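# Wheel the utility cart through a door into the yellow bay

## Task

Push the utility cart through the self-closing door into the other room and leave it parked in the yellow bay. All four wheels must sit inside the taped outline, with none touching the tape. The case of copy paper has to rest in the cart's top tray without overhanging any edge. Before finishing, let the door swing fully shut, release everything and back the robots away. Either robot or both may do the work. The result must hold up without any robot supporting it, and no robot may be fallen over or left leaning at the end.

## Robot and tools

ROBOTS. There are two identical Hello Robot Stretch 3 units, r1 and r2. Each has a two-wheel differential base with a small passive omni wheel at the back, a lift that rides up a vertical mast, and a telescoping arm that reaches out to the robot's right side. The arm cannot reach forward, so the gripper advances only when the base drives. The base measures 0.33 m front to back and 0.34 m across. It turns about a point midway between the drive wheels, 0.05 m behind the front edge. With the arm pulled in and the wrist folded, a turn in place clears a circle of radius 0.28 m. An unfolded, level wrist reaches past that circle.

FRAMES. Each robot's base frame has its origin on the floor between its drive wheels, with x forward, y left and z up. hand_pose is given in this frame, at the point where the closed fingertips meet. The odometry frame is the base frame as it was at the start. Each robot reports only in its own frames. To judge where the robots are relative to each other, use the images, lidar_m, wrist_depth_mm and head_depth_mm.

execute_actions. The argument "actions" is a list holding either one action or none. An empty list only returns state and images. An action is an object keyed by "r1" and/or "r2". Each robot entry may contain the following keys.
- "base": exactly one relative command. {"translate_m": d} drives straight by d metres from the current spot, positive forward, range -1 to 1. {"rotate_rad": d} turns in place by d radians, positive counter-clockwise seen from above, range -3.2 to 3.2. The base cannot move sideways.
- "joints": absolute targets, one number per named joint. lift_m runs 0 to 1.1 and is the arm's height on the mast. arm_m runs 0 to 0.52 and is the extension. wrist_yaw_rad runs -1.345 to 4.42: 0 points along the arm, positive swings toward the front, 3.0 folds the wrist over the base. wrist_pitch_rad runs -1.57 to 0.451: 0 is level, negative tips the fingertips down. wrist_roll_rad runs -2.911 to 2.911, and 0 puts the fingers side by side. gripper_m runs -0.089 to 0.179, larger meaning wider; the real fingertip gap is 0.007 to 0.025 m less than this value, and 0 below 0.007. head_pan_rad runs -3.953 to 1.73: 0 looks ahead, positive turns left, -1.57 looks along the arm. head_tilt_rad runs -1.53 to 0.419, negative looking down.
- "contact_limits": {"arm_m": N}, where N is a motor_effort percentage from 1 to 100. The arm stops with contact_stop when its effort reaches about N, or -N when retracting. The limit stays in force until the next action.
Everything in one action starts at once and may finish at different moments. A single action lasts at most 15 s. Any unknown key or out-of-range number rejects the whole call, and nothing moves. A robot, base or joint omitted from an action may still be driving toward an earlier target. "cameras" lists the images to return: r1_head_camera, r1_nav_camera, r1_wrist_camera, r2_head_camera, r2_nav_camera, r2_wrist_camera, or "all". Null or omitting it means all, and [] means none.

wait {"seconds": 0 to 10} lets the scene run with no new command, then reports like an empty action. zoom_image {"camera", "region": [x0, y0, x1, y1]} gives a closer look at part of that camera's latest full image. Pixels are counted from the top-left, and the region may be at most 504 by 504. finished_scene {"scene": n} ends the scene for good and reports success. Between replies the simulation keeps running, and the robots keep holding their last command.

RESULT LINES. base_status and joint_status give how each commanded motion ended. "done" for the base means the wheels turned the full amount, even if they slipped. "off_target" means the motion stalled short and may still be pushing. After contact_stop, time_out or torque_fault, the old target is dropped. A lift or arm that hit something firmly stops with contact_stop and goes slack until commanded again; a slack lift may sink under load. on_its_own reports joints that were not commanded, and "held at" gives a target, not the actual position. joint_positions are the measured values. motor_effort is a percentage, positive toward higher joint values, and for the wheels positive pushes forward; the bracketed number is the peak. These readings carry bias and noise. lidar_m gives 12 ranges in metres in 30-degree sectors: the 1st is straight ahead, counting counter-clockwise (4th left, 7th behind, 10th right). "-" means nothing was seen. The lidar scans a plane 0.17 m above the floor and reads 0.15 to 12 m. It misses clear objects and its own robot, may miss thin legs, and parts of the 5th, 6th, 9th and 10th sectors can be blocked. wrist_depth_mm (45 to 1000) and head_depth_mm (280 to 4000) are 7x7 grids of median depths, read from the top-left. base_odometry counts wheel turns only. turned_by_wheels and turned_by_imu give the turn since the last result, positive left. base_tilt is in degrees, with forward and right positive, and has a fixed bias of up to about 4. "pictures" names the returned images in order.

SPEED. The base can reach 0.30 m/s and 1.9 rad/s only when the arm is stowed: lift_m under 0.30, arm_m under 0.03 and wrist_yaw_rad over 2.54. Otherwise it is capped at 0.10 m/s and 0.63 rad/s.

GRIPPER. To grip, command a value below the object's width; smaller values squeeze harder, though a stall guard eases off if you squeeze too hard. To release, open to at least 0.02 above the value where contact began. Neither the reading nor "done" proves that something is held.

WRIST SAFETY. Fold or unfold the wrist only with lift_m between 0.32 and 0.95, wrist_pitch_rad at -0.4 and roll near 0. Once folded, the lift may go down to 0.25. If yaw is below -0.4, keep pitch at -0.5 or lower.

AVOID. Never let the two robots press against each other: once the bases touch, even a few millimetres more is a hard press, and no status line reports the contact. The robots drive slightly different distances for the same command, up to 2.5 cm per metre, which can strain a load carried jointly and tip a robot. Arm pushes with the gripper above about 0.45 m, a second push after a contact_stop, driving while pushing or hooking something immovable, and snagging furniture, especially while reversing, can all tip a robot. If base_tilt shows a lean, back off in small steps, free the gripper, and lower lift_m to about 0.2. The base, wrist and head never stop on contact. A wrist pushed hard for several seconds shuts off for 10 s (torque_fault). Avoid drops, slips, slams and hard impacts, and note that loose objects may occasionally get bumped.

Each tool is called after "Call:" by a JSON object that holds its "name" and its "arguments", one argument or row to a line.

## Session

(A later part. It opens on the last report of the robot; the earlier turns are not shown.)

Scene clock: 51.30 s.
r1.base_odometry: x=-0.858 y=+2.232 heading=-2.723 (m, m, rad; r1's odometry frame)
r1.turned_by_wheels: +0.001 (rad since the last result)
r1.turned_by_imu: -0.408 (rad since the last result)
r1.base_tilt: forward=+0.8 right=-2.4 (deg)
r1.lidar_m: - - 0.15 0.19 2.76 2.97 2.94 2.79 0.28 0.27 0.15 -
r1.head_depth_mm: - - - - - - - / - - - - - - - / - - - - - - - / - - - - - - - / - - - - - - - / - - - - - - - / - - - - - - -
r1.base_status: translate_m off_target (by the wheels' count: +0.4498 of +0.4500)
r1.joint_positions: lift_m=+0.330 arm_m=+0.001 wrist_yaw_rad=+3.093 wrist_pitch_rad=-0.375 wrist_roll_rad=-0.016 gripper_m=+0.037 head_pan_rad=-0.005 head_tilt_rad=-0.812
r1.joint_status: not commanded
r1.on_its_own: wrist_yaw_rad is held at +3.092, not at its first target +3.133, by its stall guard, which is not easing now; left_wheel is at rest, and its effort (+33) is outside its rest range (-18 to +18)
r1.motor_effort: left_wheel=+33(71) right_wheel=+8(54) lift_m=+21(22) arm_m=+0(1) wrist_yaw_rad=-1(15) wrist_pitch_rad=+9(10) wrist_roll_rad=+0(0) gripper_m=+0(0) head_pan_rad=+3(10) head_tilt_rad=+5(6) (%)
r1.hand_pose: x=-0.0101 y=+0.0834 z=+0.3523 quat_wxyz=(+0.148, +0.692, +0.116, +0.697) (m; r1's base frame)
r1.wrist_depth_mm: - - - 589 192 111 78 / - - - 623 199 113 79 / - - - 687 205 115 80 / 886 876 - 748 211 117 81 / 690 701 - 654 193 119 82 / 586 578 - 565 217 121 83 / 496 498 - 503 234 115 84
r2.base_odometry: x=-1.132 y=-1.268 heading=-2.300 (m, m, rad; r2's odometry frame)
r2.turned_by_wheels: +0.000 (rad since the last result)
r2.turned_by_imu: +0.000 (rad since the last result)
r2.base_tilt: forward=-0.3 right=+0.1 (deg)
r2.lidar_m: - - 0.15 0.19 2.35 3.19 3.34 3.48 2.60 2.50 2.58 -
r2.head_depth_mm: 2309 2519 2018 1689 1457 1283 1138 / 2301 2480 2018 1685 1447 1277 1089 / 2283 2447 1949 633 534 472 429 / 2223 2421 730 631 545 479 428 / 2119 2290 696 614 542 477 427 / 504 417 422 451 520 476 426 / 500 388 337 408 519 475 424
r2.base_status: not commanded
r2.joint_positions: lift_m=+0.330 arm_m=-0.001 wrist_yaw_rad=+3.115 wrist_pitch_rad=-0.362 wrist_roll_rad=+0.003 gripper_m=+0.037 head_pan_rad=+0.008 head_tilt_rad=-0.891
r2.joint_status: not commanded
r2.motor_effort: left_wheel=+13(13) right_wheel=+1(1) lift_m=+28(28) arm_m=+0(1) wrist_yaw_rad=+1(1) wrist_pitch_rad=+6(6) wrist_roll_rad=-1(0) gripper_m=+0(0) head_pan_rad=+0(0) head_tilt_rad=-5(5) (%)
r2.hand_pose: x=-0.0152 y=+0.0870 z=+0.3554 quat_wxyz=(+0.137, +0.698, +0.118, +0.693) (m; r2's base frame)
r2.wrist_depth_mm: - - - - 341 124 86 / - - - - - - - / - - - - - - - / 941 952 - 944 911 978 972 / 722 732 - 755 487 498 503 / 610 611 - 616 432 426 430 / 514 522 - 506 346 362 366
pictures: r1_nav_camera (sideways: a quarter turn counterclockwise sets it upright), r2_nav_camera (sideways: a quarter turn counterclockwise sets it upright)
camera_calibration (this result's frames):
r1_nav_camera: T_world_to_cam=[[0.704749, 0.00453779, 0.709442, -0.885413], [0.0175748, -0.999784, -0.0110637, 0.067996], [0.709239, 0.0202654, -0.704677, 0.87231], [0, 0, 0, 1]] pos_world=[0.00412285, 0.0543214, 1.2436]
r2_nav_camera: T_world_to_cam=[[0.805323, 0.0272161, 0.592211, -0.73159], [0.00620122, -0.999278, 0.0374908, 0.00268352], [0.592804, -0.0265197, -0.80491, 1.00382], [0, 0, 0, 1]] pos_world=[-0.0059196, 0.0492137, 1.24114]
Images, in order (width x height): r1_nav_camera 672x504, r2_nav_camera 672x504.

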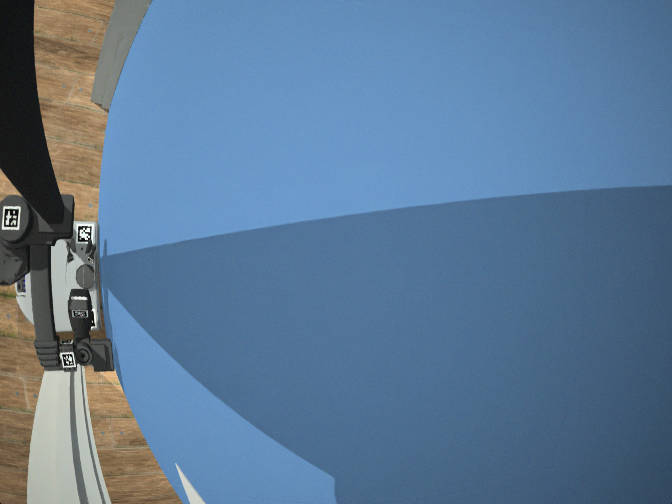

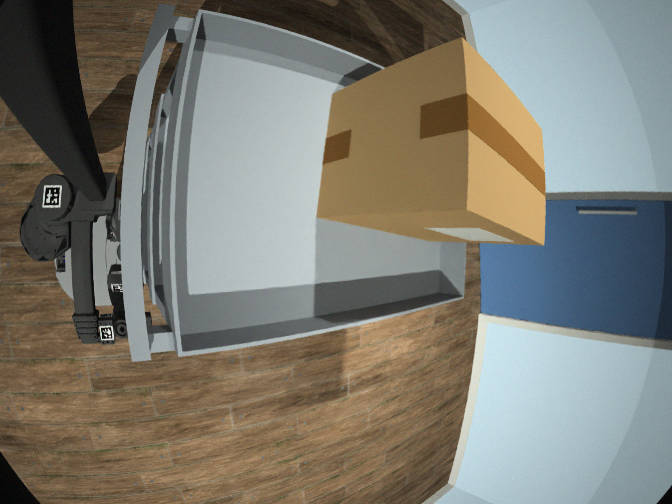

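Call:
{"name": "execute_actions", "arguments": {
  "actions": [
    {"r1":{"base":{"rotate_rad":0.6},"joints":{"head_tilt_rad":-1.3}}}
  ],
  "cameras": []
}}

Call:
{"name": "execute_actions", "arguments": {
  "actions": [
    {"r1":{"base":{"translate_m":0.2}}}
  ],
  "cameras": []
}}

Call:
{"name": "execute_actions", "arguments": {
  "actions": [
    {"r1":{"base":{"rotate_rad":0.6}}}
  ],
  "cameras": []
}}

Call:
{"name": "execute_actions", "arguments": {
  "actions": [
    {"r1":{"base":{"translate_m":0.2}}}
  ],
  "cameras": ["r1_nav_camera","r2_nav_camera"]
}}

Scene clock: 57.27 s.
r1.base_odometry: x=-0.858 y=+2.232 heading=-2.124 (m, m, rad; r1's odometry frame)
r1.turned_by_wheels: +0.599 (rad since the last result)
r1.turned_by_imu: +0.536 (rad since the last result)
r1.base_tilt: forward=+0.8 right=-2.5 (deg)
r1.lidar_m: 0.15 0.16 0.33 2.77 2.95 2.93 2.76 0.28 0.28 0.20 0.15 -
r1.head_depth_mm: - - - - 380 1138 1090 / - - - - 450 1148 809 / - - - 314 586 - 1077 / - - - 347 832 - - / - - - 376 1199 - - / - - - 446 1226 1172 - / - - 321 579 1238 1163 -
r1.base_status: done
r1.joint_positions: lift_m=+0.330 arm_m=+0.001 wrist_yaw_rad=+3.046 wrist_pitch_rad=-0.375 wrist_roll_rad=-0.016 gripper_m=+0.037 head_pan_rad=-0.007 head_tilt_rad=-1.284
r1.joint_status: all done
r1.on_its_own: wrist_yaw_rad is held at +3.051, not at its first target +3.133, by its stall guard, which is not easing now; right_wheel is at rest, and its effort (+21) is outside its rest range (-18 to +18)
r1.motor_effort: left_wheel=-1(21) right_wheel=+21(37) lift_m=+22(21) arm_m=+1(1) wrist_yaw_rad=+3(28) wrist_pitch_rad=+9(9) wrist_roll_rad=+0(0) gripper_m=-1(0) head_pan_rad=+4(5) head_tilt_rad=-6(26) (%)
r1.hand_pose: x=+0.0006 y=+0.0827 z=+0.3524 quat_wxyz=(+0.164, +0.694, +0.100, +0.693) (m; r1's base frame)
r1.wrist_depth_mm: - - - - - 518 242 / - - - - - 506 233 / - - - - - 463 223 / 880 873 849 846 795 423 214 / 707 690 - 671 699 396 206 / 581 579 - 561 550 364 197 / 498 492 - 515 481 304 190
r2.base_odometry: x=-1.132 y=-1.268 heading=-2.300 (m, m, rad; r2's odometry frame)
r2.turned_by_wheels: +0.000 (rad since the last result)
r2.turned_by_imu: +0.000 (rad since the last result)
r2.base_tilt: forward=-0.3 right=+0.1 (deg)
r2.lidar_m: - - 0.15 0.19 2.35 3.21 3.36 3.48 2.60 2.50 2.59 -
r2.head_depth_mm: 2327 2477 2028 1697 1459 1282 1145 / 2296 2488 2002 1690 1455 1275 1090 / 2263 2452 1965 632 535 472 428 / 2177 2368 731 632 544 479 427 / 2053 2300 699 614 542 477 427 / 504 417 421 452 521 476 426 / 500 388 337 407 519 474 425
r2.base_status: not commanded
r2.joint_positions: lift_m=+0.330 arm_m=-0.001 wrist_yaw_rad=+3.115 wrist_pitch_rad=-0.362 wrist_roll_rad=+0.003 gripper_m=+0.037 head_pan_rad=+0.008 head_tilt_rad=-0.891
r2.joint_status: not commanded
r2.motor_effort: left_wheel=+13(13) right_wheel=+1(1) lift_m=+28(28) arm_m=+0(0) wrist_yaw_rad=-1(1) wrist_pitch_rad=+6(6) wrist_roll_rad=+0(1) gripper_m=-1(0) head_pan_rad=+0(0) head_tilt_rad=-5(5) (%)
r2.hand_pose: x=-0.0152 y=+0.0870 z=+0.3554 quat_wxyz=(+0.137, +0.698, +0.118, +0.693) (m; r2's base frame)
r2.wrist_depth_mm: - - - - 343 124 86 / - - - - - - - / - - - - - - - / 909 943 - 946 942 959 978 / 737 740 - 749 486 497 503 / 605 613 - 621 434 426 433 / 518 522 - 511 346 362 365
pictures: none
No camera images: the call's "cameras" was empty. Leave "cameras" out to get every camera's image.

Scene clock: 60.73 s.
r1.base_odometry: x=-0.963 y=+2.062 heading=-2.122 (m, m, rad; r1's odometry frame)
r1.turned_by_wheels: +0.002 (rad since the last result)
r1.turned_by_imu: -0.291 (rad since the last result)
r1.base_tilt: forward=+0.8 right=-2.5 (deg)
r1.lidar_m: - - 0.15 0.19 3.07 3.04 3.06 0.38 0.38 0.24 0.15 -
r1.head_depth_mm: - - - - 735 1157 1095 / - - - - 619 1158 1065 / - - - - 535 - 1078 / - - - - 475 - - / - - - - 428 - - / - - - - 391 1169 - / - - - - - 1163 -
r1.base_status: translate_m off_target (by the wheels' count: +0.1997 of +0.2000)
r1.joint_positions: lift_m=+0.330 arm_m=+0.001 wrist_yaw_rad=+3.049 wrist_pitch_rad=-0.375 wrist_roll_rad=-0.016 gripper_m=+0.037 head_pan_rad=-0.007 head_tilt_rad=-1.285
r1.joint_status: not commanded
r1.on_its_own: wrist_yaw_rad is held at +3.051, not at its first target +3.133, by its stall guard, which is not easing now; left_wheel is at rest, and its effort (+53) is outside its rest range (-18 to +18)
r1.motor_effort: left_wheel=+53(61) right_wheel=-1(37) lift_m=+22(22) arm_m=+0(1) wrist_yaw_rad=+1(13) wrist_pitch_rad=+9(9) wrist_roll_rad=+0(0) gripper_m=-1(1) head_pan_rad=+4(5) head_tilt_rad=-5(6) (%)
r1.hand_pose: x=-0.0001 y=+0.0828 z=+0.3524 quat_wxyz=(+0.163, +0.694, +0.101, +0.694) (m; r1's base frame)
r1.wrist_depth_mm: - - - 489 158 94 67 / - - - 543 164 97 68 / - - - 616 171 99 69 / 891 889 862 695 176 101 70 / 704 705 - 632 163 103 71 / 575 576 - 549 184 105 72 / 496 495 - 499 201 101 73
r2.base_odometry: x=-1.132 y=-1.268 heading=-2.300 (m, m, rad; r2's odometry frame)
r2.turned_by_wheels: +0.000 (rad since the last result)
r2.turned_by_imu: +0.000 (rad since the last result)
r2.base_tilt: forward=-0.4 right=+0.3 (deg)
r2.lidar_m: - - 0.15 0.19 2.35 3.20 3.36 3.48 2.60 2.50 2.58 -
r2.head_depth_mm: 2311 2494 2007 1696 1455 1282 1145 / 2294 2498 2009 1690 1454 1274 1088 / 2211 2419 1939 632 536 472 428 / 2095 2346 731 631 543 479 428 / 1955 2224 697 616 542 477 426 / 505 418 421 452 520 476 425 / 500 387 337 407 518 474 425
r2.base_status: not commanded
r2.joint_positions: lift_m=+0.330 arm_m=-0.001 wrist_yaw_rad=+3.115 wrist_pitch_rad=-0.362 wrist_roll_rad=+0.003 gripper_m=+0.037 head_pan_rad=+0.008 head_tilt_rad=-0.891
r2.joint_status: not commanded
r2.motor_effort: left_wheel=+13(13) right_wheel=+1(1) lift_m=+28(28) arm_m=+0(0) wrist_yaw_rad=+0(1) wrist_pitch_rad=+6(6) wrist_roll_rad=-1(0) gripper_m=+0(0) head_pan_rad=+0(0) head_tilt_rad=-5(5) (%)
r2.hand_pose: x=-0.0152 y=+0.0870 z=+0.3554 quat_wxyz=(+0.137, +0.698, +0.118, +0.693) (m; r2's base frame)
r2.wrist_depth_mm: - - - - 343 124 86 / - - - - - - - / - - - - - - - / 926 922 - 948 918 956 979 / 735 738 - 745 492 491 504 / 603 603 - 615 433 427 431 / 516 523 - 515 348 364 364
pictures: none
No camera images: the call's "cameras" was empty. Leave "cameras" out to get every camera's image.

Scene clock: 63.13 s.
r1.base_odometry: x=-0.962 y=+2.062 heading=-1.523 (m, m, rad; r1's odometry frame)
r1.turned_by_wheels: +0.599 (rad since the last result)
r1.turned_by_imu: +0.553 (rad since the last result)
r1.base_tilt: forward=+0.9 right=-2.5 (deg)
r1.lidar_m: 0.15 0.16 0.34 3.16 3.03 3.10 0.37 0.37 2.29 0.20 0.15 -
r1.head_depth_mm: - - - - 381 1131 1094 / - - - - 455 1150 1083 / - - - 320 595 - 1074 / - - - 345 861 - 1078 / - - - 387 1200 - - / - - - 467 1226 1172 - / - - 318 616 1239 1158 -
r1.base_status: done
r1.joint_positions: lift_m=+0.330 arm_m=+0.001 wrist_yaw_rad=+3.003 wrist_pitch_rad=-0.375 wrist_roll_rad=-0.016 gripper_m=+0.037 head_pan_rad=-0.006 head_tilt_rad=-1.286
r1.joint_status: not commanded
r1.on_its_own: wrist_yaw_rad is held at +3.009, not at its first target +3.133, by its stall guard, which is not easing now; right_wheel is at rest, and its effort (+21) is outside its rest range (-18 to +18)
r1.motor_effort: left_wheel=-1(40) right_wheel=+21(43) lift_m=+22(22) arm_m=+1(1) wrist_yaw_rad=+4(26) wrist_pitch_rad=+9(9) wrist_roll_rad=+0(0) gripper_m=+0(0) head_pan_rad=+5(5) head_tilt_rad=-5(5) (%)
r1.hand_pose: x=+0.0104 y=+0.0816 z=+0.3524 quat_wxyz=(+0.179, +0.697, +0.085, +0.690) (m; r1's base frame)
r1.wrist_depth_mm: - - - - - 459 217 / - - - - - 423 208 / - - - - - 397 201 / 885 879 866 839 750 374 195 / 707 696 - 677 679 349 190 / 579 583 - 564 543 328 183 / 494 493 - 512 481 280 177
r2.base_odometry: x=-1.132 y=-1.268 heading=-2.300 (m, m, rad; r2's odometry frame)
r2.turned_by_wheels: +0.000 (rad since the last result)
r2.turned_by_imu: +0.000 (rad since the last result)
r2.base_tilt: forward=-0.5 right=+0.0 (deg)
r2.lidar_m: - - 0.15 0.19 2.36 3.21 3.36 3.48 2.60 2.50 2.59 -
r2.head_depth_mm: 2327 2510 2012 1695 1459 1283 1141 / 2304 2510 2006 1685 1456 1274 1089 / 2182 2397 1962 632 535 472 429 / 2040 2288 731 631 543 478 428 / 1867 2121 699 616 542 478 427 / 505 417 421 451 521 476 426 / 500 388 336 407 519 474 425
r2.base_status: not commanded
r2.joint_positions: lift_m=+0.330 arm_m=-0.001 wrist_yaw_rad=+3.115 wrist_pitch_rad=-0.362 wrist_roll_rad=+0.003 gripper_m=+0.037 head_pan_rad=+0.008 head_tilt_rad=-0.891
r2.joint_status: not commanded
r2.motor_effort: left_wheel=+13(13) right_wheel=+1(1) lift_m=+28(28) arm_m=-1(0) wrist_yaw_rad=+1(1) wrist_pitch_rad=+6(6) wrist_roll_rad=+0(1) gripper_m=+0(1) head_pan_rad=+0(0) head_tilt_rad=-5(5) (%)
r2.hand_pose: x=-0.0152 y=+0.0870 z=+0.3554 quat_wxyz=(+0.137, +0.698, +0.118, +0.693) (m; r2's base frame)
r2.wrist_depth_mm: - - - - 341 124 86 / - - - - - - - / - - - - - - - / 922 926 - 953 912 965 975 / 733 739 - 747 488 495 501 / 606 607 - 616 433 428 430 / 520 518 - 513 344 364 365
pictures: none
No camera images: the call's "cameras" was empty. Leave "cameras" out to get every camera's image.

Scene clock: 66.07 s.
r1.base_odometry: x=-0.953 y=+1.863 heading=-1.523 (m, m, rad; r1's odometry frame)
r1.turned_by_wheels: -0.001 (rad since the last result)
r1.turned_by_imu: -0.213 (rad since the last result)
r1.base_tilt: forward=+0.8 right=-2.4 (deg)
r1.lidar_m: - - 0.15 0.24 3.17 3.16 0.54 0.52 2.37 0.20 0.15 -
r1.head_depth_mm: - - - - 477 1160 1092 / - - - - 497 1154 1085 / - - - - 520 - 1073 / - - - - 546 - 1075 / - - - - 576 - - / - - - - 612 1173 - / - - - - 653 1164 -
r1.base_status: done
r1.joint_positions: lift_m=+0.330 arm_m=+0.001 wrist_yaw_rad=+3.006 wrist_pitch_rad=-0.375 wrist_roll_rad=-0.016 gripper_m=+0.037 head_pan_rad=-0.006 head_tilt_rad=-1.286
r1.joint_status: not commanded
r1.on_its_own: wrist_yaw_rad is held at +3.009, not at its first target +3.133, by its stall guard, which is not easing now; right_wheel is at rest, and its effort (+21) is outside its rest range (-18 to +18)
r1.motor_effort: left_wheel=+2(6) right_wheel=+21(45) lift_m=+22(21) arm_m=+0(1) wrist_yaw_rad=+2(19) wrist_pitch_rad=+9(9) wrist_roll_rad=+0(0) gripper_m=+0(1) head_pan_rad=+4(4) head_tilt_rad=-6(5) (%)
r1.hand_pose: x=+0.0097 y=+0.0817 z=+0.3524 quat_wxyz=(+0.178, +0.696, +0.086, +0.690) (m; r1's base frame)
r1.wrist_depth_mm: - - - 507 152 90 63 / - - - 554 158 92 64 / - - - 611 163 94 65 / 903 886 858 674 169 95 66 / 709 701 - 629 156 98 67 / 580 576 - 541 176 100 68 / 490 490 - 505 192 95 69
r2.base_odometry: x=-1.132 y=-1.268 heading=-2.300 (m, m, rad; r2's odometry frame)
r2.turned_by_wheels: +0.000 (rad since the last result)
r2.turned_by_imu: +0.000 (rad since the last result)
r2.base_tilt: forward=-0.4 right=+0.1 (deg)
r2.lidar_m: - - 0.15 0.19 2.36 3.21 3.35 3.47 2.61 2.50 2.59 -
r2.head_depth_mm: 2298 2497 2013 1685 1461 1279 1143 / 2299 2489 2006 1690 1454 1276 1090 / 2111 2380 1944 632 535 473 429 / 1912 2226 731 630 544 479 428 / 1743 1965 697 615 541 478 427 / 504 417 422 451 520 477 426 / 500 388 337 407 518 474 425
r2.base_status: not commanded
r2.joint_positions: lift_m=+0.330 arm_m=-0.001 wrist_yaw_rad=+3.115 wrist_pitch_rad=-0.362 wrist_roll_rad=+0.003 gripper_m=+0.037 head_pan_rad=+0.008 head_tilt_rad=-0.891
r2.joint_status: not commanded
r2.motor_effort: left_wheel=+13(13) right_wheel=+1(1) lift_m=+28(28) arm_m=-1(0) wrist_yaw_rad=-1(0) wrist_pitch_rad=+6(6) wrist_roll_rad=+0(0) gripper_m=-1(1) head_pan_rad=+0(0) head_tilt_rad=-5(5) (%)
r2.hand_pose: x=-0.0152 y=+0.0870 z=+0.3554 quat_wxyz=(+0.137, +0.698, +0.118, +0.693) (m; r2's base frame)
r2.wrist_depth_mm: - - - - 342 124 86 / - - - - - - - / - - - - - - - / 924 922 - 951 909 960 958 / 730 738 - 741 487 494 501 / 609 606 - 617 433 425 431 / 521 517 - 513 345 363 368
pictures: r1_nav_camera (sideways: a quarter turn counterclockwise sets it upright), r2_nav_camera (sideways: a quarter turn counterclockwise sets it upright)
camera_calibration (this result's frames):
r1_nav_camera: T_world_to_cam=[[0.950989, 0.00186809, 0.309218, -0.365547], [0.00849835, -0.999762, -0.0200965, 0.0798013], [0.309107, 0.0217394, -0.950779, 1.19463], [0, 0, 0, 1]] pos_world=[-0.022314, 0.0544947, 1.25046]
r2_nav_camera: T_world_to_cam=[[0.805323, 0.0272163, 0.592211, -0.73159], [0.00620145, -0.999278, 0.0374908, 0.00268352], [0.592804, -0.0265196, -0.80491, 1.00382], [0, 0, 0, 1]] pos_world=[-0.00591961, 0.0492137, 1.24114]
Images, in order (width x height): r1_nav_camera 672x504, r2_nav_camera 672x504.

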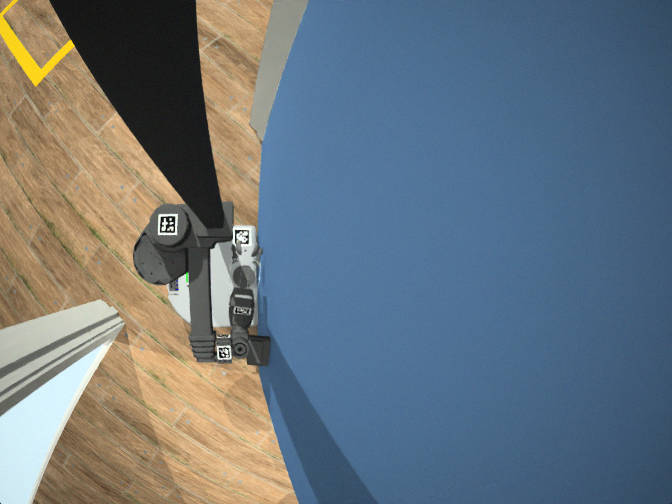

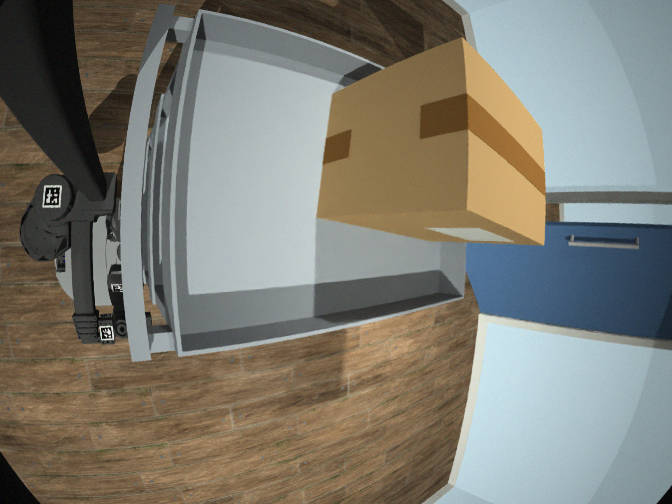

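Call:
{"name": "execute_actions", "arguments": {
  "actions": [
    {"r1":{"base":{"rotate_rad":0.45},"joints":{"wrist_yaw_rad":3.2}}}
  ],
  "cameras": []
}}

Call:
{"name": "execute_actions", "arguments": {
  "actions": [
    {"r1":{"base":{"translate_m":0.2}}}
  ],
  "cameras": []
}}

Call:
{"name": "execute_actions", "arguments": {
  "actions": [
    {"r1":{"base":{"rotate_rad":0.45}}}
  ],
  "cameras": []
}}

Call:
{"name": "execute_actions", "arguments": {
  "actions": [
    {"r1":{"base":{"translate_m":0.2}}}
  ],
  "cameras": []
}}

Call:
{"name": "execute_actions", "arguments": {
  "actions": [
    {"r1":{"base":{"rotate_rad":-0.9}}}
  ],
  "cameras": []
}}

Call:
{"name": "execute_actions", "arguments": {
  "actions": [
    {"r1":{"base":{"translate_m":0.25}}}
  ],
  "cameras": ["r1_nav_camera","r2_nav_camera"]
}}

Scene clock: 71.10 s.
r1.base_odometry: x=-0.953 y=+1.863 heading=-1.074 (m, m, rad; r1's odometry frame)
r1.turned_by_wheels: +0.449 (rad since the last result)
r1.turned_by_imu: +0.421 (rad since the last result)
r1.base_tilt: forward=+0.8 right=-2.5 (deg)
r1.lidar_m: - 0.15 0.27 3.22 3.18 3.06 0.52 1.48 2.52 0.20 0.15 -
r1.head_depth_mm: - - - - 386 1139 1090 / - - - - 438 1149 1083 / - - - 305 553 - 1076 / - - - 324 748 - 1077 / - - - 363 1161 - - / - - - 390 1211 1177 - / - - - 448 1224 1163 -
r1.base_status: rotate_rad off_target (by the wheels' count: +0.4492 of +0.4500)
r1.joint_positions: lift_m=+0.330 arm_m=+0.001 wrist_yaw_rad=+3.179 wrist_pitch_rad=-0.375 wrist_roll_rad=-0.016 gripper_m=+0.037 head_pan_rad=-0.006 head_tilt_rad=-1.286
r1.joint_status: wrist_yaw_rad off_target (ended at +3.179, target +3.200)
r1.on_its_own: right_wheel is at rest, and its effort (+26) is outside its rest range (-18 to +18); wrist_yaw_rad is at rest, and its effort (+16) is outside its rest range (-12 to +12)
r1.motor_effort: left_wheel=-2(8) right_wheel=+26(37) lift_m=+22(22) arm_m=+0(0) wrist_yaw_rad=+16(36) wrist_pitch_rad=+9(9) wrist_roll_rad=+0(0) gripper_m=+0(1) head_pan_rad=+4(4) head_tilt_rad=-5(5) (%)
r1.hand_pose: x=-0.0299 y=+0.0836 z=+0.3524 quat_wxyz=(+0.118, +0.686, +0.146, +0.703) (m; r1's base frame)
r1.wrist_depth_mm: - - - - - - 320 / - - - - - 547 300 / - - - - - 551 281 / 880 868 854 849 838 574 265 / 703 697 683 687 699 531 249 / 578 581 597 561 543 471 237 / 494 499 - - 486 376 224
r2.base_odometry: x=-1.132 y=-1.268 heading=-2.300 (m, m, rad; r2's odometry frame)
r2.turned_by_wheels: +0.000 (rad since the last result)
r2.turned_by_imu: +0.000 (rad since the last result)
r2.base_tilt: forward=-0.3 right=+0.2 (deg)
r2.lidar_m: - - 0.15 0.19 2.35 3.21 3.36 3.49 2.60 2.50 2.59 -
r2.head_depth_mm: 2310 2507 2017 1689 1458 1280 1139 / 2298 2483 2010 1691 1447 1271 1095 / 2068 2300 1949 631 535 472 429 / 1813 2118 729 630 544 479 428 / 1700 1889 698 613 542 477 427 / 505 417 422 452 520 476 425 / 500 388 337 407 518 475 425
r2.base_status: not commanded
r2.joint_positions: lift_m=+0.330 arm_m=-0.001 wrist_yaw_rad=+3.115 wrist_pitch_rad=-0.362 wrist_roll_rad=+0.003 gripper_m=+0.037 head_pan_rad=+0.008 head_tilt_rad=-0.891
r2.joint_status: not commanded
r2.motor_effort: left_wheel=+13(13) right_wheel=+1(1) lift_m=+28(28) arm_m=-1(1) wrist_yaw_rad=+0(0) wrist_pitch_rad=+6(6) wrist_roll_rad=+0(0) gripper_m=+0(1) head_pan_rad=+0(0) head_tilt_rad=-5(5) (%)
r2.hand_pose: x=-0.0152 y=+0.0870 z=+0.3554 quat_wxyz=(+0.137, +0.698, +0.118, +0.693) (m; r2's base frame)
r2.wrist_depth_mm: - - - - 342 124 86 / - - - - - - - / - - - - - - - / 935 924 - 953 910 981 981 / 741 746 - 758 488 494 505 / 606 602 - 619 434 429 434 / 523 521 - 506 346 362 364
pictures: none
No camera images: the call's "cameras" was empty. Leave "cameras" out to get every camera's image.

Scene clock: 74.30 s.
r1.base_odometry: x=-0.858 y=+1.687 heading=-1.074 (m, m, rad; r1's odometry frame)
r1.turned_by_wheels: +0.000 (rad since the last result)
r1.turned_by_imu: -0.054 (rad since the last result)
r1.base_tilt: forward=+0.8 right=-2.4 (deg)
r1.lidar_m: - - 0.15 0.22 3.29 3.40 0.71 1.53 2.65 0.20 0.15 -
r1.head_depth_mm: - - - - 461 1159 1090 / - - - - 467 1161 1085 / - - - - 474 - 1078 / - - - - 484 - 1077 / - - - - 493 - - / - - - - 505 1173 - / - - - - 518 1163 -
r1.base_status: done
r1.joint_positions: lift_m=+0.330 arm_m=+0.001 wrist_yaw_rad=+3.125 wrist_pitch_rad=-0.375 wrist_roll_rad=-0.016 gripper_m=+0.037 head_pan_rad=-0.006 head_tilt_rad=-1.286
r1.joint_status: not commanded
r1.on_its_own: wrist_yaw_rad is held at +3.114, not at your +3.200, by its stall guard, which is not easing now
r1.motor_effort: left_wheel=+2(3) right_wheel=+18(32) lift_m=+22(21) arm_m=+0(0) wrist_yaw_rad=-9(23) wrist_pitch_rad=+8(9) wrist_roll_rad=+0(1) gripper_m=-1(0) head_pan_rad=+5(4) head_tilt_rad=-5(5) (%)
r1.hand_pose: x=-0.0175 y=+0.0838 z=+0.3524 quat_wxyz=(+0.137, +0.690, +0.127, +0.699) (m; r1's base frame)
r1.wrist_depth_mm: - - - - 251 127 84 / - - - - 255 127 85 / - - - - 259 129 85 / 907 880 - 858 264 129 86 / 699 704 684 689 232 130 86 / 581 581 - 565 257 131 86 / 500 492 - 508 274 123 87
r2.base_odometry: x=-1.132 y=-1.268 heading=-2.300 (m, m, rad; r2's odometry frame)
r2.turned_by_wheels: +0.000 (rad since the last result)
r2.turned_by_imu: +0.000 (rad since the last result)
r2.base_tilt: forward=-0.6 right=+0.2 (deg)
r2.lidar_m: - - 0.15 0.19 2.35 3.20 3.36 3.47 2.60 2.50 2.58 -
r2.head_depth_mm: 2312 2495 2008 1694 1454 1272 1143 / 2262 2489 2012 1686 1453 1266 1090 / 1800 2229 1942 632 535 472 429 / 2826 2203 729 631 544 479 428 / 3158 2296 698 615 543 477 427 / 504 417 422 452 520 476 426 / 500 388 337 407 519 475 424
r2.base_status: not commanded
r2.joint_positions: lift_m=+0.330 arm_m=-0.001 wrist_yaw_rad=+3.115 wrist_pitch_rad=-0.362 wrist_roll_rad=+0.003 gripper_m=+0.037 head_pan_rad=+0.008 head_tilt_rad=-0.891
r2.joint_status: not commanded
r2.motor_effort: left_wheel=+13(13) right_wheel=+0(1) lift_m=+28(28) arm_m=-1(1) wrist_yaw_rad=+0(0) wrist_pitch_rad=+6(6) wrist_roll_rad=+0(0) gripper_m=+0(0) head_pan_rad=+0(0) head_tilt_rad=-5(5) (%)
r2.hand_pose: x=-0.0152 y=+0.0870 z=+0.3554 quat_wxyz=(+0.137, +0.698, +0.118, +0.693) (m; r2's base frame)
r2.wrist_depth_mm: - - - - 343 124 86 / - - - - - - - / - - - - - - - / 914 939 - 930 919 963 979 / 733 723 - 738 486 493 501 / 610 611 - 619 433 427 431 / 514 521 - 511 344 361 362
pictures: none
No camera images: the call's "cameras" was empty. Leave "cameras" out to get every camera's image.

Scene clock: 76.00 s.
r1.base_odometry: x=-0.858 y=+1.687 heading=-0.625 (m, m, rad; r1's odometry frame)
r1.turned_by_wheels: +0.449 (rad since the last result)
r1.turned_by_imu: +0.432 (rad since the last result)
r1.base_tilt: forward=+0.9 right=-2.5 (deg)
r1.lidar_m: - 0.15 0.25 3.24 3.33 0.71 1.11 2.59 1.54 0.20 0.15 -
r1.head_depth_mm: - - - - 382 1139 1090 / - - - - 426 1152 1084 / - - - - 522 - 1079 / - - - 320 698 - 1079 / - - - 345 1053 - - / - - - 376 1210 1173 - / - - - 419 1227 1160 -
r1.base_status: done
r1.joint_positions: lift_m=+0.330 arm_m=+0.001 wrist_yaw_rad=+3.093 wrist_pitch_rad=-0.375 wrist_roll_rad=-0.016 gripper_m=+0.037 head_pan_rad=-0.006 head_tilt_rad=-1.286
r1.joint_status: not commanded
r1.on_its_own: wrist_yaw_rad is held at +3.114, not at your +3.200, by its stall guard, which is not easing now; right_wheel is at rest, and its effort (+22) is outside its rest range (-18 to +18); wrist_yaw_rad is at rest, and its effort (+15) is outside its rest range (-12 to +12)
r1.motor_effort: left_wheel=-3(5) right_wheel=+22(32) lift_m=+22(22) arm_m=+0(0) wrist_yaw_rad=+15(25) wrist_pitch_rad=+9(9) wrist_roll_rad=+1(0) gripper_m=-1(1) head_pan_rad=+5(4) head_tilt_rad=-5(6) (%)
r1.hand_pose: x=-0.0100 y=+0.0835 z=+0.3524 quat_wxyz=(+0.148, +0.692, +0.116, +0.697) (m; r1's base frame)
r1.wrist_depth_mm: - - - - - 459 211 / - - - - - 445 204 / - - - - - 386 198 / 898 866 - 857 841 362 192 / 701 701 - 687 681 343 185 / 588 583 - 565 542 322 180 / 496 491 - 503 484 273 174
r2.base_odometry: x=-1.132 y=-1.268 heading=-2.300 (m, m, rad; r2's odometry frame)
r2.turned_by_wheels: +0.000 (rad since the last result)
r2.turned_by_imu: +0.000 (rad since the last result)
r2.base_tilt: forward=-0.5 right=+0.0 (deg)
r2.lidar_m: - - 0.15 0.19 2.36 3.20 3.36 3.48 2.60 2.50 2.59 -
r2.head_depth_mm: 2327 2482 2028 1687 1453 1273 1142 / 2263 2487 2022 1678 1447 1275 1090 / 1672 2043 1946 632 535 472 429 / 2855 2247 730 630 544 478 427 / 3188 2289 696 614 543 477 427 / 504 417 421 452 520 476 425 / 500 388 337 407 518 475 424
r2.base_status: not commanded
r2.joint_positions: lift_m=+0.330 arm_m=-0.001 wrist_yaw_rad=+3.115 wrist_pitch_rad=-0.362 wrist_roll_rad=+0.003 gripper_m=+0.037 head_pan_rad=+0.008 head_tilt_rad=-0.891
r2.joint_status: not commanded
r2.motor_effort: left_wheel=+13(13) right_wheel=+1(1) lift_m=+28(28) arm_m=-1(1) wrist_yaw_rad=+1(1) wrist_pitch_rad=+6(6) wrist_roll_rad=-1(0) gripper_m=+0(0) head_pan_rad=+0(0) head_tilt_rad=-5(5) (%)
r2.hand_pose: x=-0.0152 y=+0.0870 z=+0.3554 quat_wxyz=(+0.137, +0.698, +0.118, +0.693) (m; r2's base frame)
r2.wrist_depth_mm: - - - - 341 124 86 / - - - - - - - / - - - - - - - / 925 935 - 940 913 967 976 / 736 728 - 745 486 497 496 / 609 607 - 613 435 429 429 / 515 524 - 508 345 362 362
pictures: none
No camera images: the call's "cameras" was empty. Leave "cameras" out to get every camera's image.

Scene clock: 79.67 s.
r1.base_odometry: x=-0.696 y=+1.570 heading=-0.624 (m, m, rad; r1's odometry frame)
r1.turned_by_wheels: +0.001 (rad since the last result)
r1.turned_by_imu: +0.010 (rad since the last result)
r1.base_tilt: forward=+0.8 right=-2.5 (deg)
r1.lidar_m: - - 0.15 0.19 3.35 0.89 1.18 2.80 1.52 0.25 0.15 -
r1.head_depth_mm: - - - - 492 1159 1096 / - - - - 459 1162 1085 / - - - - 620 - 1082 / - - - - 535 - 1080 / - - - - 472 - - / - - - - 425 1172 - / - - - - 387 1161 -
r1.base_status: translate_m off_target (by the wheels' count: +0.1998 of +0.2000)
r1.joint_positions: lift_m=+0.330 arm_m=+0.001 wrist_yaw_rad=+3.068 wrist_pitch_rad=-0.375 wrist_roll_rad=-0.016 gripper_m=+0.037 head_pan_rad=-0.006 head_tilt_rad=-1.288
r1.joint_status: not commanded
r1.on_its_own: wrist_yaw_rad is held at +3.068, not at your +3.200, by its stall guard, which is not easing now; left_wheel is at rest, and its effort (+40) is outside its rest range (-18 to +18)
r1.motor_effort: left_wheel=+40(69) right_wheel=-1(34) lift_m=+22(21) arm_m=+0(0) wrist_yaw_rad=+0(27) wrist_pitch_rad=+9(9) wrist_roll_rad=+0(0) gripper_m=-1(0) head_pan_rad=+4(4) head_tilt_rad=-5(5) (%)
r1.hand_pose: x=-0.0044 y=+0.0831 z=+0.3524 quat_wxyz=(+0.157, +0.693, +0.108, +0.695) (m; r1's base frame)
r1.wrist_depth_mm: - - - - 171 100 71 / - - - - 178 103 72 / - - - - 184 105 73 / 875 869 879 842 190 107 74 / 703 690 - 658 174 109 75 / 582 577 - 546 197 111 76 / 492 489 - 502 212 106 77
r2.base_odometry: x=-1.132 y=-1.268 heading=-2.300 (m, m, rad; r2's odometry frame)
r2.turned_by_wheels: +0.000 (rad since the last result)
r2.turned_by_imu: +0.000 (rad since the last result)
r2.base_tilt: forward=-0.4 right=+0.2 (deg)
r2.lidar_m: - - 0.15 0.19 2.36 3.18 3.37 3.48 2.60 2.50 2.58 -
r2.head_depth_mm: 1579 2429 2015 1692 1459 1276 1141 / 1840 1998 1959 1683 1453 1274 1091 / 2850 2233 1936 632 536 472 428 / 3201 2449 730 629 545 479 428 / 3215 2298 700 615 542 477 427 / 504 417 422 451 520 476 426 / 500 388 337 408 518 474 425
r2.base_status: not commanded
r2.joint_positions: lift_m=+0.330 arm_m=-0.001 wrist_yaw_rad=+3.115 wrist_pitch_rad=-0.362 wrist_roll_rad=+0.003 gripper_m=+0.037 head_pan_rad=+0.008 head_tilt_rad=-0.891
r2.joint_status: not commanded
r2.motor_effort: left_wheel=+13(13) right_wheel=+1(1) lift_m=+28(28) arm_m=+0(1) wrist_yaw_rad=+1(0) wrist_pitch_rad=+6(6) wrist_roll_rad=+0(0) gripper_m=+0(0) head_pan_rad=-1(0) head_tilt_rad=-4(5) (%)
r2.hand_pose: x=-0.0152 y=+0.0870 z=+0.3554 quat_wxyz=(+0.137, +0.698, +0.118, +0.693) (m; r2's base frame)
r2.wrist_depth_mm: - - - - 343 124 86 / - - - - - - - / - - - - - - - / 933 922 - 959 916 973 966 / 737 730 - 757 480 494 502 / 605 612 - 624 437 429 429 / 518 522 - 511 346 363 366
pictures: none
No camera images: the call's "cameras" was empty. Leave "cameras" out to get every camera's image.

Scene clock: 82.43 s.
r1.base_odometry: x=-0.696 y=+1.570 heading=-1.523 (m, m, rad; r1's odometry frame)
r1.turned_by_wheels: -0.899 (rad since the last result)
r1.turned_by_imu: -0.606 (rad since the last result)
r1.base_tilt: forward=+0.8 right=-2.4 (deg)
r1.lidar_m: 0.19 0.16 0.16 0.18 0.30 3.28 0.84 0.87 2.71 1.58 1.49 0.34
r1.head_depth_mm: 386 618 1396 1322 1232 1159 1095 / 322 445 783 1304 1233 1158 1086 / - 348 526 1075 1231 - 1083 / - 304 396 642 1217 - 1073 / - - 319 458 826 - - / - - 296 356 544 970 - / - - - 305 405 666 -
r1.base_status: rotate_rad off_target (by the wheels' count: -0.8990 of -0.9000)
r1.joint_positions: lift_m=+0.330 arm_m=+0.001 wrist_yaw_rad=+3.068 wrist_pitch_rad=-0.375 wrist_roll_rad=-0.016 gripper_m=+0.037 head_pan_rad=-0.006 head_tilt_rad=-1.288
r1.joint_status: not commanded
r1.on_its_own: wrist_yaw_rad is held at +3.068, not at your +3.200, by its stall guard, which is not easing now; left_wheel is at rest, and its effort (+29) is outside its rest range (-18 to +18)
r1.motor_effort: left_wheel=+29(73) right_wheel=-3(7) lift_m=+21(21) arm_m=+0(0) wrist_yaw_rad=+0(0) wrist_pitch_rad=+9(9) wrist_roll_rad=+0(0) gripper_m=+0(1) head_pan_rad=+4(4) head_tilt_rad=-4(5) (%)
r1.hand_pose: x=-0.0044 y=+0.0831 z=+0.3524 quat_wxyz=(+0.157, +0.693, +0.108, +0.695) (m; r1's base frame)
r1.wrist_depth_mm: - - 267 224 186 159 138 / - - 289 242 199 168 145 / - - 319 264 214 179 153 / 888 893 353 291 230 190 162 / 690 692 - 328 239 205 172 / 584 583 - 370 283 220 183 / 495 501 - 413 304 230 195
r2.base_odometry: x=-1.132 y=-1.268 heading=-2.300 (m, m, rad; r2's odometry frame)
r2.turned_by_wheels: +0.000 (rad since the last result)
r2.turned_by_imu: +0.000 (rad since the last result)
r2.base_tilt: forward=-0.4 right=+0.2 (deg)
r2.lidar_m: - - 0.15 0.19 2.35 3.22 3.36 3.47 2.60 2.50 2.59 -
r2.head_depth_mm: 1707 1809 1958 1695 1456 1280 1142 / 2068 2254 2023 1692 1453 1271 1088 / 2038 2257 1945 632 535 472 428 / 3169 2450 730 631 545 480 428 / 3171 2289 698 616 541 478 427 / 503 417 421 453 520 476 425 / 500 388 337 407 517 475 424
r2.base_status: not commanded
r2.joint_positions: lift_m=+0.330 arm_m=-0.001 wrist_yaw_rad=+3.115 wrist_pitch_rad=-0.362 wrist_roll_rad=+0.003 gripper_m=+0.037 head_pan_rad=+0.008 head_tilt_rad=-0.891
r2.joint_status: not commanded
r2.motor_effort: left_wheel=+13(13) right_wheel=+1(1) lift_m=+28(28) arm_m=-1(1) wrist_yaw_rad=+2(0) wrist_pitch_rad=+6(6) wrist_roll_rad=+0(0) gripper_m=+0(1) head_pan_rad=+0(0) head_tilt_rad=-5(5) (%)
r2.hand_pose: x=-0.0152 y=+0.0870 z=+0.3554 quat_wxyz=(+0.137, +0.698, +0.118, +0.693) (m; r2's base frame)
r2.wrist_depth_mm: - - - - 344 124 86 / - - - - - - - / - - - - - - - / 914 931 - 960 938 979 984 / 735 735 - 738 491 500 505 / 610 612 - 618 433 426 427 / 516 521 - 511 347 362 367
pictures: none
No camera images: the call's "cameras" was empty. Leave "cameras" out to get every camera's image.

Scene clock: 87.87 s.
r1.base_odometry: x=-0.683 y=+1.320 heading=-1.521 (m, m, rad; r1's odometry frame)
r1.turned_by_wheels: +0.001 (rad since the last result)
r1.turned_by_imu: +0.619 (rad since the last result)
r1.base_tilt: forward=+0.9 right=-2.5 (deg)
r1.lidar_m: - - 0.15 0.18 3.38 0.93 1.30 2.84 1.49 1.49 0.15 -
r1.head_depth_mm: - - - - 1196 1156 1095 / - - - - 781 1158 1085 / - - - - 601 - 1084 / - - - - 525 - 1081 / - - - - 474 - - / - - - - 418 1170 - / - - - - 386 1156 1083
r1.base_status: translate_m off_target (by the wheels' count: +0.2498 of +0.2500)
r1.joint_positions: lift_m=+0.330 arm_m=+0.001 wrist_yaw_rad=+3.068 wrist_pitch_rad=-0.375 wrist_roll_rad=-0.016 gripper_m=+0.037 head_pan_rad=+0.000 head_tilt_rad=-1.292
r1.joint_status: not commanded
r1.on_its_own: wrist_yaw_rad is held at +3.068, not at your +3.200, by its stall guard, which is not easing now; left_wheel is at rest, and its effort (+38) is outside its rest range (-18 to +18)
r1.motor_effort: left_wheel=+38(80) right_wheel=-2(40) lift_m=+21(22) arm_m=+0(0) wrist_yaw_rad=+0(1) wrist_pitch_rad=+9(11) wrist_roll_rad=+0(0) gripper_m=-1(0) head_pan_rad=+0(4) head_tilt_rad=-3(4) (%)
r1.hand_pose: x=-0.0043 y=+0.0831 z=+0.3524 quat_wxyz=(+0.157, +0.693, +0.108, +0.695) (m; r1's base frame)
r1.wrist_depth_mm: - - - 338 178 120 90 / - - - 369 186 124 93 / - - - 413 195 128 95 / 879 872 861 458 205 133 98 / 711 700 - 627 197 137 100 / 580 575 - 529 227 142 103 / 497 497 - 506 245 139 105
r2.base_odometry: x=-1.132 y=-1.268 heading=-2.300 (m, m, rad; r2's odometry frame)
r2.turned_by_wheels: +0.000 (rad since the last result)
r2.turned_by_imu: +0.000 (rad since the last result)
r2.base_tilt: forward=-0.4 right=+0.2 (deg)
r2.lidar_m: - - 0.15 0.19 2.35 3.21 3.36 3.48 2.60 2.50 2.58 -
r2.head_depth_mm: 1714 1821 1965 1692 1453 1283 1142 / 1969 2180 2025 1687 1453 1274 1092 / 2968 2231 1954 633 535 472 429 / 3196 2470 729 631 544 479 427 / 3207 2286 698 614 542 477 426 / 504 417 422 451 520 476 425 / 500 388 337 407 518 475 425
r2.base_status: not commanded
r2.joint_positions: lift_m=+0.330 arm_m=-0.001 wrist_yaw_rad=+3.115 wrist_pitch_rad=-0.362 wrist_roll_rad=+0.003 gripper_m=+0.037 head_pan_rad=+0.008 head_tilt_rad=-0.891
r2.joint_status: not commanded
r2.motor_effort: left_wheel=+13(13) right_wheel=+1(2) lift_m=+28(28) arm_m=-1(1) wrist_yaw_rad=+1(0) wrist_pitch_rad=+6(6) wrist_roll_rad=+0(0) gripper_m=+0(0) head_pan_rad=+0(0) head_tilt_rad=-5(5) (%)
r2.hand_pose: x=-0.0152 y=+0.0870 z=+0.3554 quat_wxyz=(+0.137, +0.698, +0.118, +0.693) (m; r2's base frame)
r2.wrist_depth_mm: - - - - 342 125 86 / - - - - - - - / - - - - - - - / 918 934 - 953 920 978 992 / 716 742 - 750 483 496 502 / 612 609 - 615 435 427 430 / 517 525 - 511 347 362 366
pictures: r1_nav_camera (sideways: a quarter turn counterclockwise sets it upright), r2_nav_camera (sideways: a quarter turn counterclockwise sets it upright)
camera_calibration (this result's frames):
r1_nav_camera: T_world_to_cam=[[0.952709, 0.00775143, 0.303786, -0.358484], [0.0145688, -0.99969, -0.0201813, 0.0798745], [0.303536, 0.0236527, -0.952527, 1.19693], [0, 0, 0, 1]] pos_world=[-0.0229436, 0.0543179, 1.25062]
r2_nav_camera: T_world_to_cam=[[0.805323, 0.0272162, 0.592211, -0.73159], [0.00620134, -0.999278, 0.0374908, 0.00268352], [0.592804, -0.0265197, -0.80491, 1.00382], [0, 0, 0, 1]] pos_world=[-0.00591961, 0.0492137, 1.24114]
Images, in order (width x height): r1_nav_camera 672x504, r2_nav_camera 672x504.

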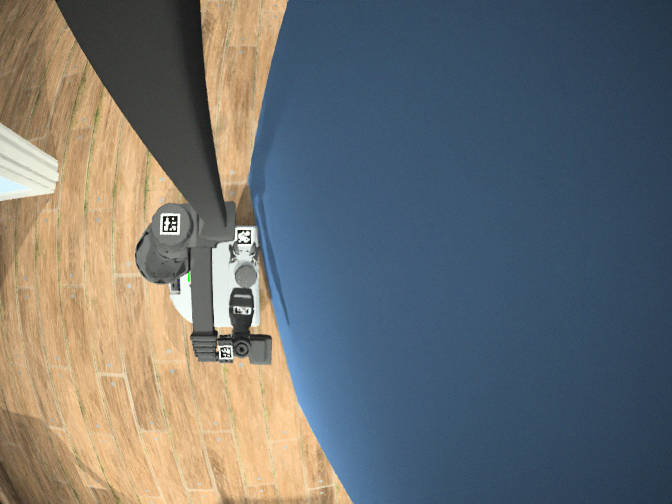

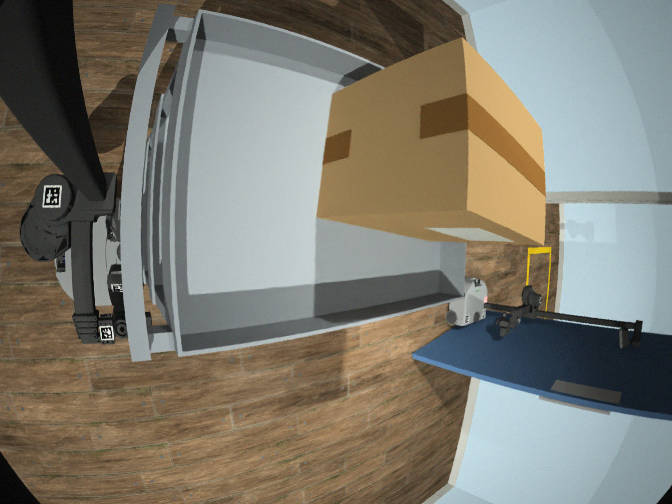

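Call:
{"name": "execute_actions", "arguments": {
  "actions": [
    {"r1":{"base":{"translate_m":-0.12}}}
  ],
  "cameras": []
}}

Call:
{"name": "execute_actions", "arguments": {
  "actions": [
    {"r1":{"base":{"rotate_rad":-1.4}}}
  ],
  "cameras": []
}}

Call:
{"name": "execute_actions", "arguments": {
  "actions": [
    {"r1":{"base":{"translate_m":0.5},"joints":{"head_pan_rad":1.4}}}
  ],
  "cameras": ["r1_nav_camera","r2_nav_camera"]
}}

Scene clock: 93.50 s.
r1.base_odometry: x=-0.689 y=+1.440 heading=-1.522 (m, m, rad; r1's odometry frame)
r1.turned_by_wheels: +0.000 (rad since the last result)
r1.turned_by_imu: -0.010 (rad since the last result)
r1.base_tilt: forward=+0.8 right=-2.5 (deg)
r1.lidar_m: - - 0.15 3.28 3.37 0.82 1.25 2.72 1.50 0.19 0.15 -
r1.head_depth_mm: - - - - 399 1147 1094 / - - - - 441 1161 1087 / - - - - 487 - 1080 / - - - - 502 - 1077 / - - - - 612 - - / - - - - 639 1172 - / - - - - 719 1166 1077
r1.base_status: done
r1.joint_positions: lift_m=+0.330 arm_m=+0.001 wrist_yaw_rad=+3.057 wrist_pitch_rad=-0.375 wrist_roll_rad=-0.016 gripper_m=+0.037 head_pan_rad=+0.000 head_tilt_rad=-1.292
r1.joint_status: not commanded
r1.on_its_own: wrist_yaw_rad is held at +3.068, not at your +3.200, by its stall guard, which is not easing now
r1.motor_effort: left_wheel=+1(27) right_wheel=+17(34) lift_m=+21(21) arm_m=+0(0) wrist_yaw_rad=+8(16) wrist_pitch_rad=+9(9) wrist_roll_rad=+1(1) gripper_m=-1(1) head_pan_rad=+0(1) head_tilt_rad=-3(3) (%)
r1.hand_pose: x=-0.0018 y=+0.0829 z=+0.3524 quat_wxyz=(+0.161, +0.694, +0.104, +0.694) (m; r1's base frame)
r1.wrist_depth_mm: - - - - 350 156 100 / - - - - 348 156 100 / - - - - 350 156 101 / 902 864 859 860 346 156 101 / 704 702 - 663 296 156 100 / 587 586 - 565 319 156 100 / 500 495 - 514 345 144 100
r2.base_odometry: x=-1.132 y=-1.268 heading=-2.300 (m, m, rad; r2's odometry frame)
r2.turned_by_wheels: +0.000 (rad since the last result)
r2.turned_by_imu: +0.000 (rad since the last result)
r2.base_tilt: forward=-0.5 right=+0.1 (deg)
r2.lidar_m: - - 0.15 0.19 2.35 3.20 3.37 3.49 2.61 2.50 2.58 -
r2.head_depth_mm: 2336 2494 2037 1701 1459 1282 1141 / 2254 2337 2007 1692 1449 1275 1091 / 1971 2236 1910 633 535 472 429 / 3070 2386 731 629 545 479 428 / 3187 2292 697 614 542 477 426 / 504 417 422 451 520 476 426 / 500 388 337 407 518 475 425
r2.base_status: not commanded
r2.joint_positions: lift_m=+0.330 arm_m=-0.001 wrist_yaw_rad=+3.115 wrist_pitch_rad=-0.362 wrist_roll_rad=+0.003 gripper_m=+0.037 head_pan_rad=+0.008 head_tilt_rad=-0.891
r2.joint_status: not commanded
r2.motor_effort: left_wheel=+12(13) right_wheel=+1(1) lift_m=+28(28) arm_m=+0(0) wrist_yaw_rad=+0(1) wrist_pitch_rad=+6(6) wrist_roll_rad=-1(1) gripper_m=+0(0) head_pan_rad=-1(0) head_tilt_rad=-5(5) (%)
r2.hand_pose: x=-0.0152 y=+0.0870 z=+0.3554 quat_wxyz=(+0.137, +0.698, +0.118, +0.693) (m; r2's base frame)
r2.wrist_depth_mm: - - - - 342 124 86 / - - - - - - - / - - - - - - - / 921 919 - 945 917 966 989 / 727 738 - 747 486 492 504 / 605 607 - 616 435 433 431 / 513 520 - 512 346 363 367
pictures: none
No camera images: the call's "cameras" was empty. Leave "cameras" out to get every camera's image.

Scene clock: 97.20 s.
r1.base_odometry: x=-0.689 y=+1.441 heading=-2.921 (m, m, rad; r1's odometry frame)
r1.turned_by_wheels: -1.399 (rad since the last result)
r1.turned_by_imu: -1.040 (rad since the last result)
r1.base_tilt: forward=+0.9 right=-2.5 (deg)
r1.lidar_m: 0.24 0.18 0.17 0.18 0.25 3.25 3.31 0.76 1.16 2.66 1.53 1.47
r1.head_depth_mm: 1642 1509 1409 1313 1229 1162 1095 / 1579 1508 1409 1314 1233 1162 1087 / 432 600 996 1300 1230 - 1083 / 339 434 602 978 1236 - 1079 / 294 340 434 602 983 - - / - 294 340 435 602 845 - / - - 294 340 435 600 1072
r1.base_status: rotate_rad off_target (by the wheels' count: -1.3990 of -1.4000)
r1.joint_positions: lift_m=+0.330 arm_m=+0.001 wrist_yaw_rad=+3.069 wrist_pitch_rad=-0.375 wrist_roll_rad=-0.016 gripper_m=+0.037 head_pan_rad=-0.001 head_tilt_rad=-1.295
r1.joint_status: not commanded
r1.on_its_own: wrist_yaw_rad is held at +3.068, not at your +3.200, by its stall guard, which is not easing now; left_wheel is at rest, and its effort (+29) is outside its rest range (-18 to +18)
r1.motor_effort: left_wheel=+29(80) right_wheel=-2(13) lift_m=+21(22) arm_m=+0(0) wrist_yaw_rad=+0(8) wrist_pitch_rad=+9(9) wrist_roll_rad=+0(0) gripper_m=-2(0) head_pan_rad=+1(1) head_tilt_rad=-2(3) (%)
r1.hand_pose: x=-0.0045 y=+0.0831 z=+0.3524 quat_wxyz=(+0.157, +0.693, +0.108, +0.695) (m; r1's base frame)
r1.wrist_depth_mm: - 300 234 212 188 168 152 / - 332 255 228 201 179 161 / - 408 279 252 218 192 172 / 895 477 307 275 236 206 183 / 706 643 - 307 251 224 197 / 577 581 - 347 295 243 212 / 501 498 - 385 319 261 230
r2.base_odometry: x=-1.132 y=-1.268 heading=-2.300 (m, m, rad; r2's odometry frame)
r2.turned_by_wheels: +0.000 (rad since the last result)
r2.turned_by_imu: +0.000 (rad since the last result)
r2.base_tilt: forward=-0.5 right=+0.1 (deg)
r2.lidar_m: - - 0.15 0.19 2.35 3.20 3.36 3.47 2.61 2.50 2.59 -
r2.head_depth_mm: 2232 2480 2036 1691 1455 1280 1143 / 1921 1881 1972 1693 1451 1277 1084 / 2066 2284 1956 632 536 473 430 / 3097 2320 731 631 545 478 428 / 3209 2286 699 614 543 476 427 / 503 418 421 452 521 476 425 / 500 388 337 407 518 474 425
r2.base_status: not commanded
r2.joint_positions: lift_m=+0.330 arm_m=-0.001 wrist_yaw_rad=+3.115 wrist_pitch_rad=-0.362 wrist_roll_rad=+0.003 gripper_m=+0.037 head_pan_rad=+0.008 head_tilt_rad=-0.891
r2.joint_status: not commanded
r2.motor_effort: left_wheel=+13(13) right_wheel=+1(1) lift_m=+28(28) arm_m=-1(1) wrist_yaw_rad=+0(0) wrist_pitch_rad=+6(6) wrist_roll_rad=+0(1) gripper_m=+0(0) head_pan_rad=+0(0) head_tilt_rad=-5(5) (%)
r2.hand_pose: x=-0.0152 y=+0.0870 z=+0.3554 quat_wxyz=(+0.137, +0.698, +0.118, +0.693) (m; r2's base frame)
r2.wrist_depth_mm: - - - - 341 125 86 / - - - - - - - / - - - - - - - / 933 935 - 941 911 968 978 / 730 723 - 739 483 498 501 / 605 609 - 614 430 428 428 / 518 521 - 510 344 360 366
pictures: none
No camera images: the call's "cameras" was empty. Leave "cameras" out to get every camera's image.

Scene clock: 105.03 s.
r1.base_odometry: x=-1.176 y=+1.330 heading=-2.920 (m, m, rad; r1's odometry frame)
r1.turned_by_wheels: +0.001 (rad since the last result)
r1.turned_by_imu: +0.509 (rad since the last result)
r1.base_tilt: forward=+0.8 right=-2.3 (deg)
r1.lidar_m: 0.17 0.15 0.15 0.18 0.32 3.67 1.07 2.16 2.81 1.20 1.30 0.29
r1.head_depth_mm: - - - 299 408 1132 1093 / - - - 328 535 1138 1094 / - - - 385 779 1161 1094 / - - 321 496 1041 - 1079 / - - 364 699 - - 1070 / - 313 462 833 - - 1096 / - 348 566 - 1254 1154 1098
r1.base_status: translate_m off_target (by the wheels' count: +0.4999 of +0.5000)
r1.joint_positions: lift_m=+0.330 arm_m=+0.001 wrist_yaw_rad=+3.068 wrist_pitch_rad=-0.375 wrist_roll_rad=-0.016 gripper_m=+0.037 head_pan_rad=+1.400 head_tilt_rad=-1.291
r1.joint_status: all done
r1.on_its_own: wrist_yaw_rad is held at +3.068, not at your +3.200, by its stall guard, which is not easing now; left_wheel is at rest, and its effort (+28) is outside its rest range (-18 to +18)
r1.motor_effort: left_wheel=+28(80) right_wheel=+1(41) lift_m=+22(21) arm_m=+0(0) wrist_yaw_rad=+1(1) wrist_pitch_rad=+9(10) wrist_roll_rad=+0(0) gripper_m=+0(0) head_pan_rad=+0(65) head_tilt_rad=-3(3) (%)
r1.hand_pose: x=-0.0043 y=+0.0831 z=+0.3524 quat_wxyz=(+0.157, +0.693, +0.108, +0.695) (m; r1's base frame)
r1.wrist_depth_mm: - 500 280 228 185 155 133 / - - 301 248 197 165 140 / - - 339 270 211 174 147 / 879 819 371 299 228 185 155 / 697 697 - 334 236 198 164 / 578 571 - 378 277 214 175 / 495 490 - 420 301 222 186
r2.base_odometry: x=-1.132 y=-1.268 heading=-2.300 (m, m, rad; r2's odometry frame)
r2.turned_by_wheels: +0.000 (rad since the last result)
r2.turned_by_imu: +0.000 (rad since the last result)
r2.base_tilt: forward=-0.4 right=+0.2 (deg)
r2.lidar_m: - - 0.15 0.19 2.35 3.20 3.36 3.48 2.60 2.50 2.59 -
r2.head_depth_mm: 1722 1837 1957 1695 1452 1277 1137 / 1806 2086 2005 1692 1448 1272 1089 / 3253 2459 1963 632 535 472 429 / 3211 2475 732 630 544 479 427 / 3182 2299 698 615 543 478 426 / 504 417 422 452 520 477 426 / 500 388 337 407 519 475 425
r2.base_status: not commanded
r2.joint_positions: lift_m=+0.330 arm_m=-0.001 wrist_yaw_rad=+3.115 wrist_pitch_rad=-0.362 wrist_roll_rad=+0.003 gripper_m=+0.037 head_pan_rad=+0.008 head_tilt_rad=-0.891
r2.joint_status: not commanded
r2.motor_effort: left_wheel=+12(13) right_wheel=+1(1) lift_m=+28(28) arm_m=-1(0) wrist_yaw_rad=+1(1) wrist_pitch_rad=+6(6) wrist_roll_rad=-1(0) gripper_m=+0(1) head_pan_rad=+0(0) head_tilt_rad=-5(5) (%)
r2.hand_pose: x=-0.0152 y=+0.0870 z=+0.3554 quat_wxyz=(+0.137, +0.698, +0.118, +0.693) (m; r2's base frame)
r2.wrist_depth_mm: - - - - 343 124 86 / - - - - - - - / - - - - - - - / 910 928 - 944 914 970 984 / 732 732 - 752 488 494 504 / 608 615 - 616 435 430 431 / 521 524 - 512 345 363 367
pictures: r1_nav_camera (sideways: a quarter turn counterclockwise sets it upright), r2_nav_camera (sideways: a quarter turn counterclockwise sets it upright)
camera_calibration (this result's frames):
r1_nav_camera: T_world_to_cam=[[0.153668, 0.940136, 0.304187, -0.354133], [0.987721, -0.154918, -0.0201751, 0.0739302], [0.0281568, 0.303553, -0.952399, 1.19844], [0, 0, 0, 1]] pos_world=[-0.0523479, -0.0194049, 1.25061]
r2_nav_camera: T_world_to_cam=[[0.805323, 0.0272162, 0.592211, -0.73159], [0.00620133, -0.999278, 0.0374908, 0.00268352], [0.592804, -0.0265197, -0.80491, 1.00382], [0, 0, 0, 1]] pos_world=[-0.00591961, 0.0492137, 1.24114]
Images, in order (width x height): r1_nav_camera 672x504, r2_nav_camera 672x504.

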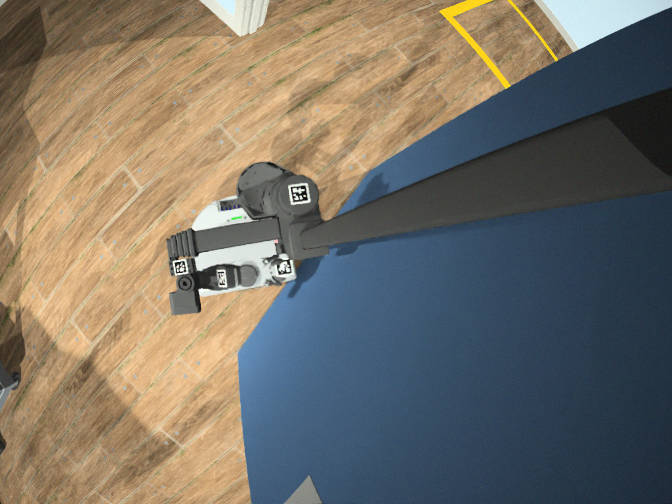

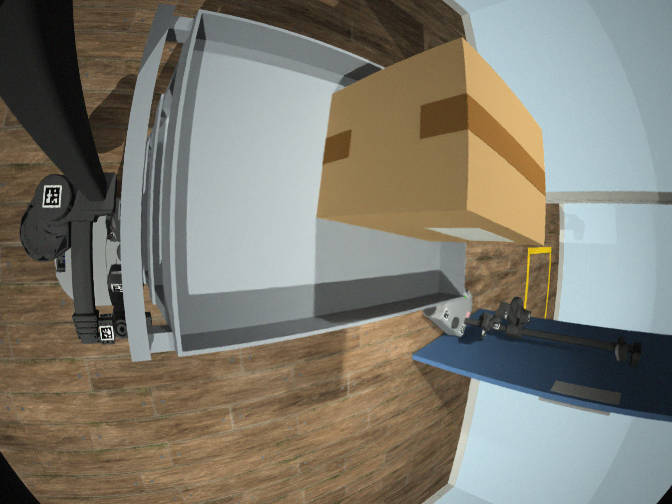

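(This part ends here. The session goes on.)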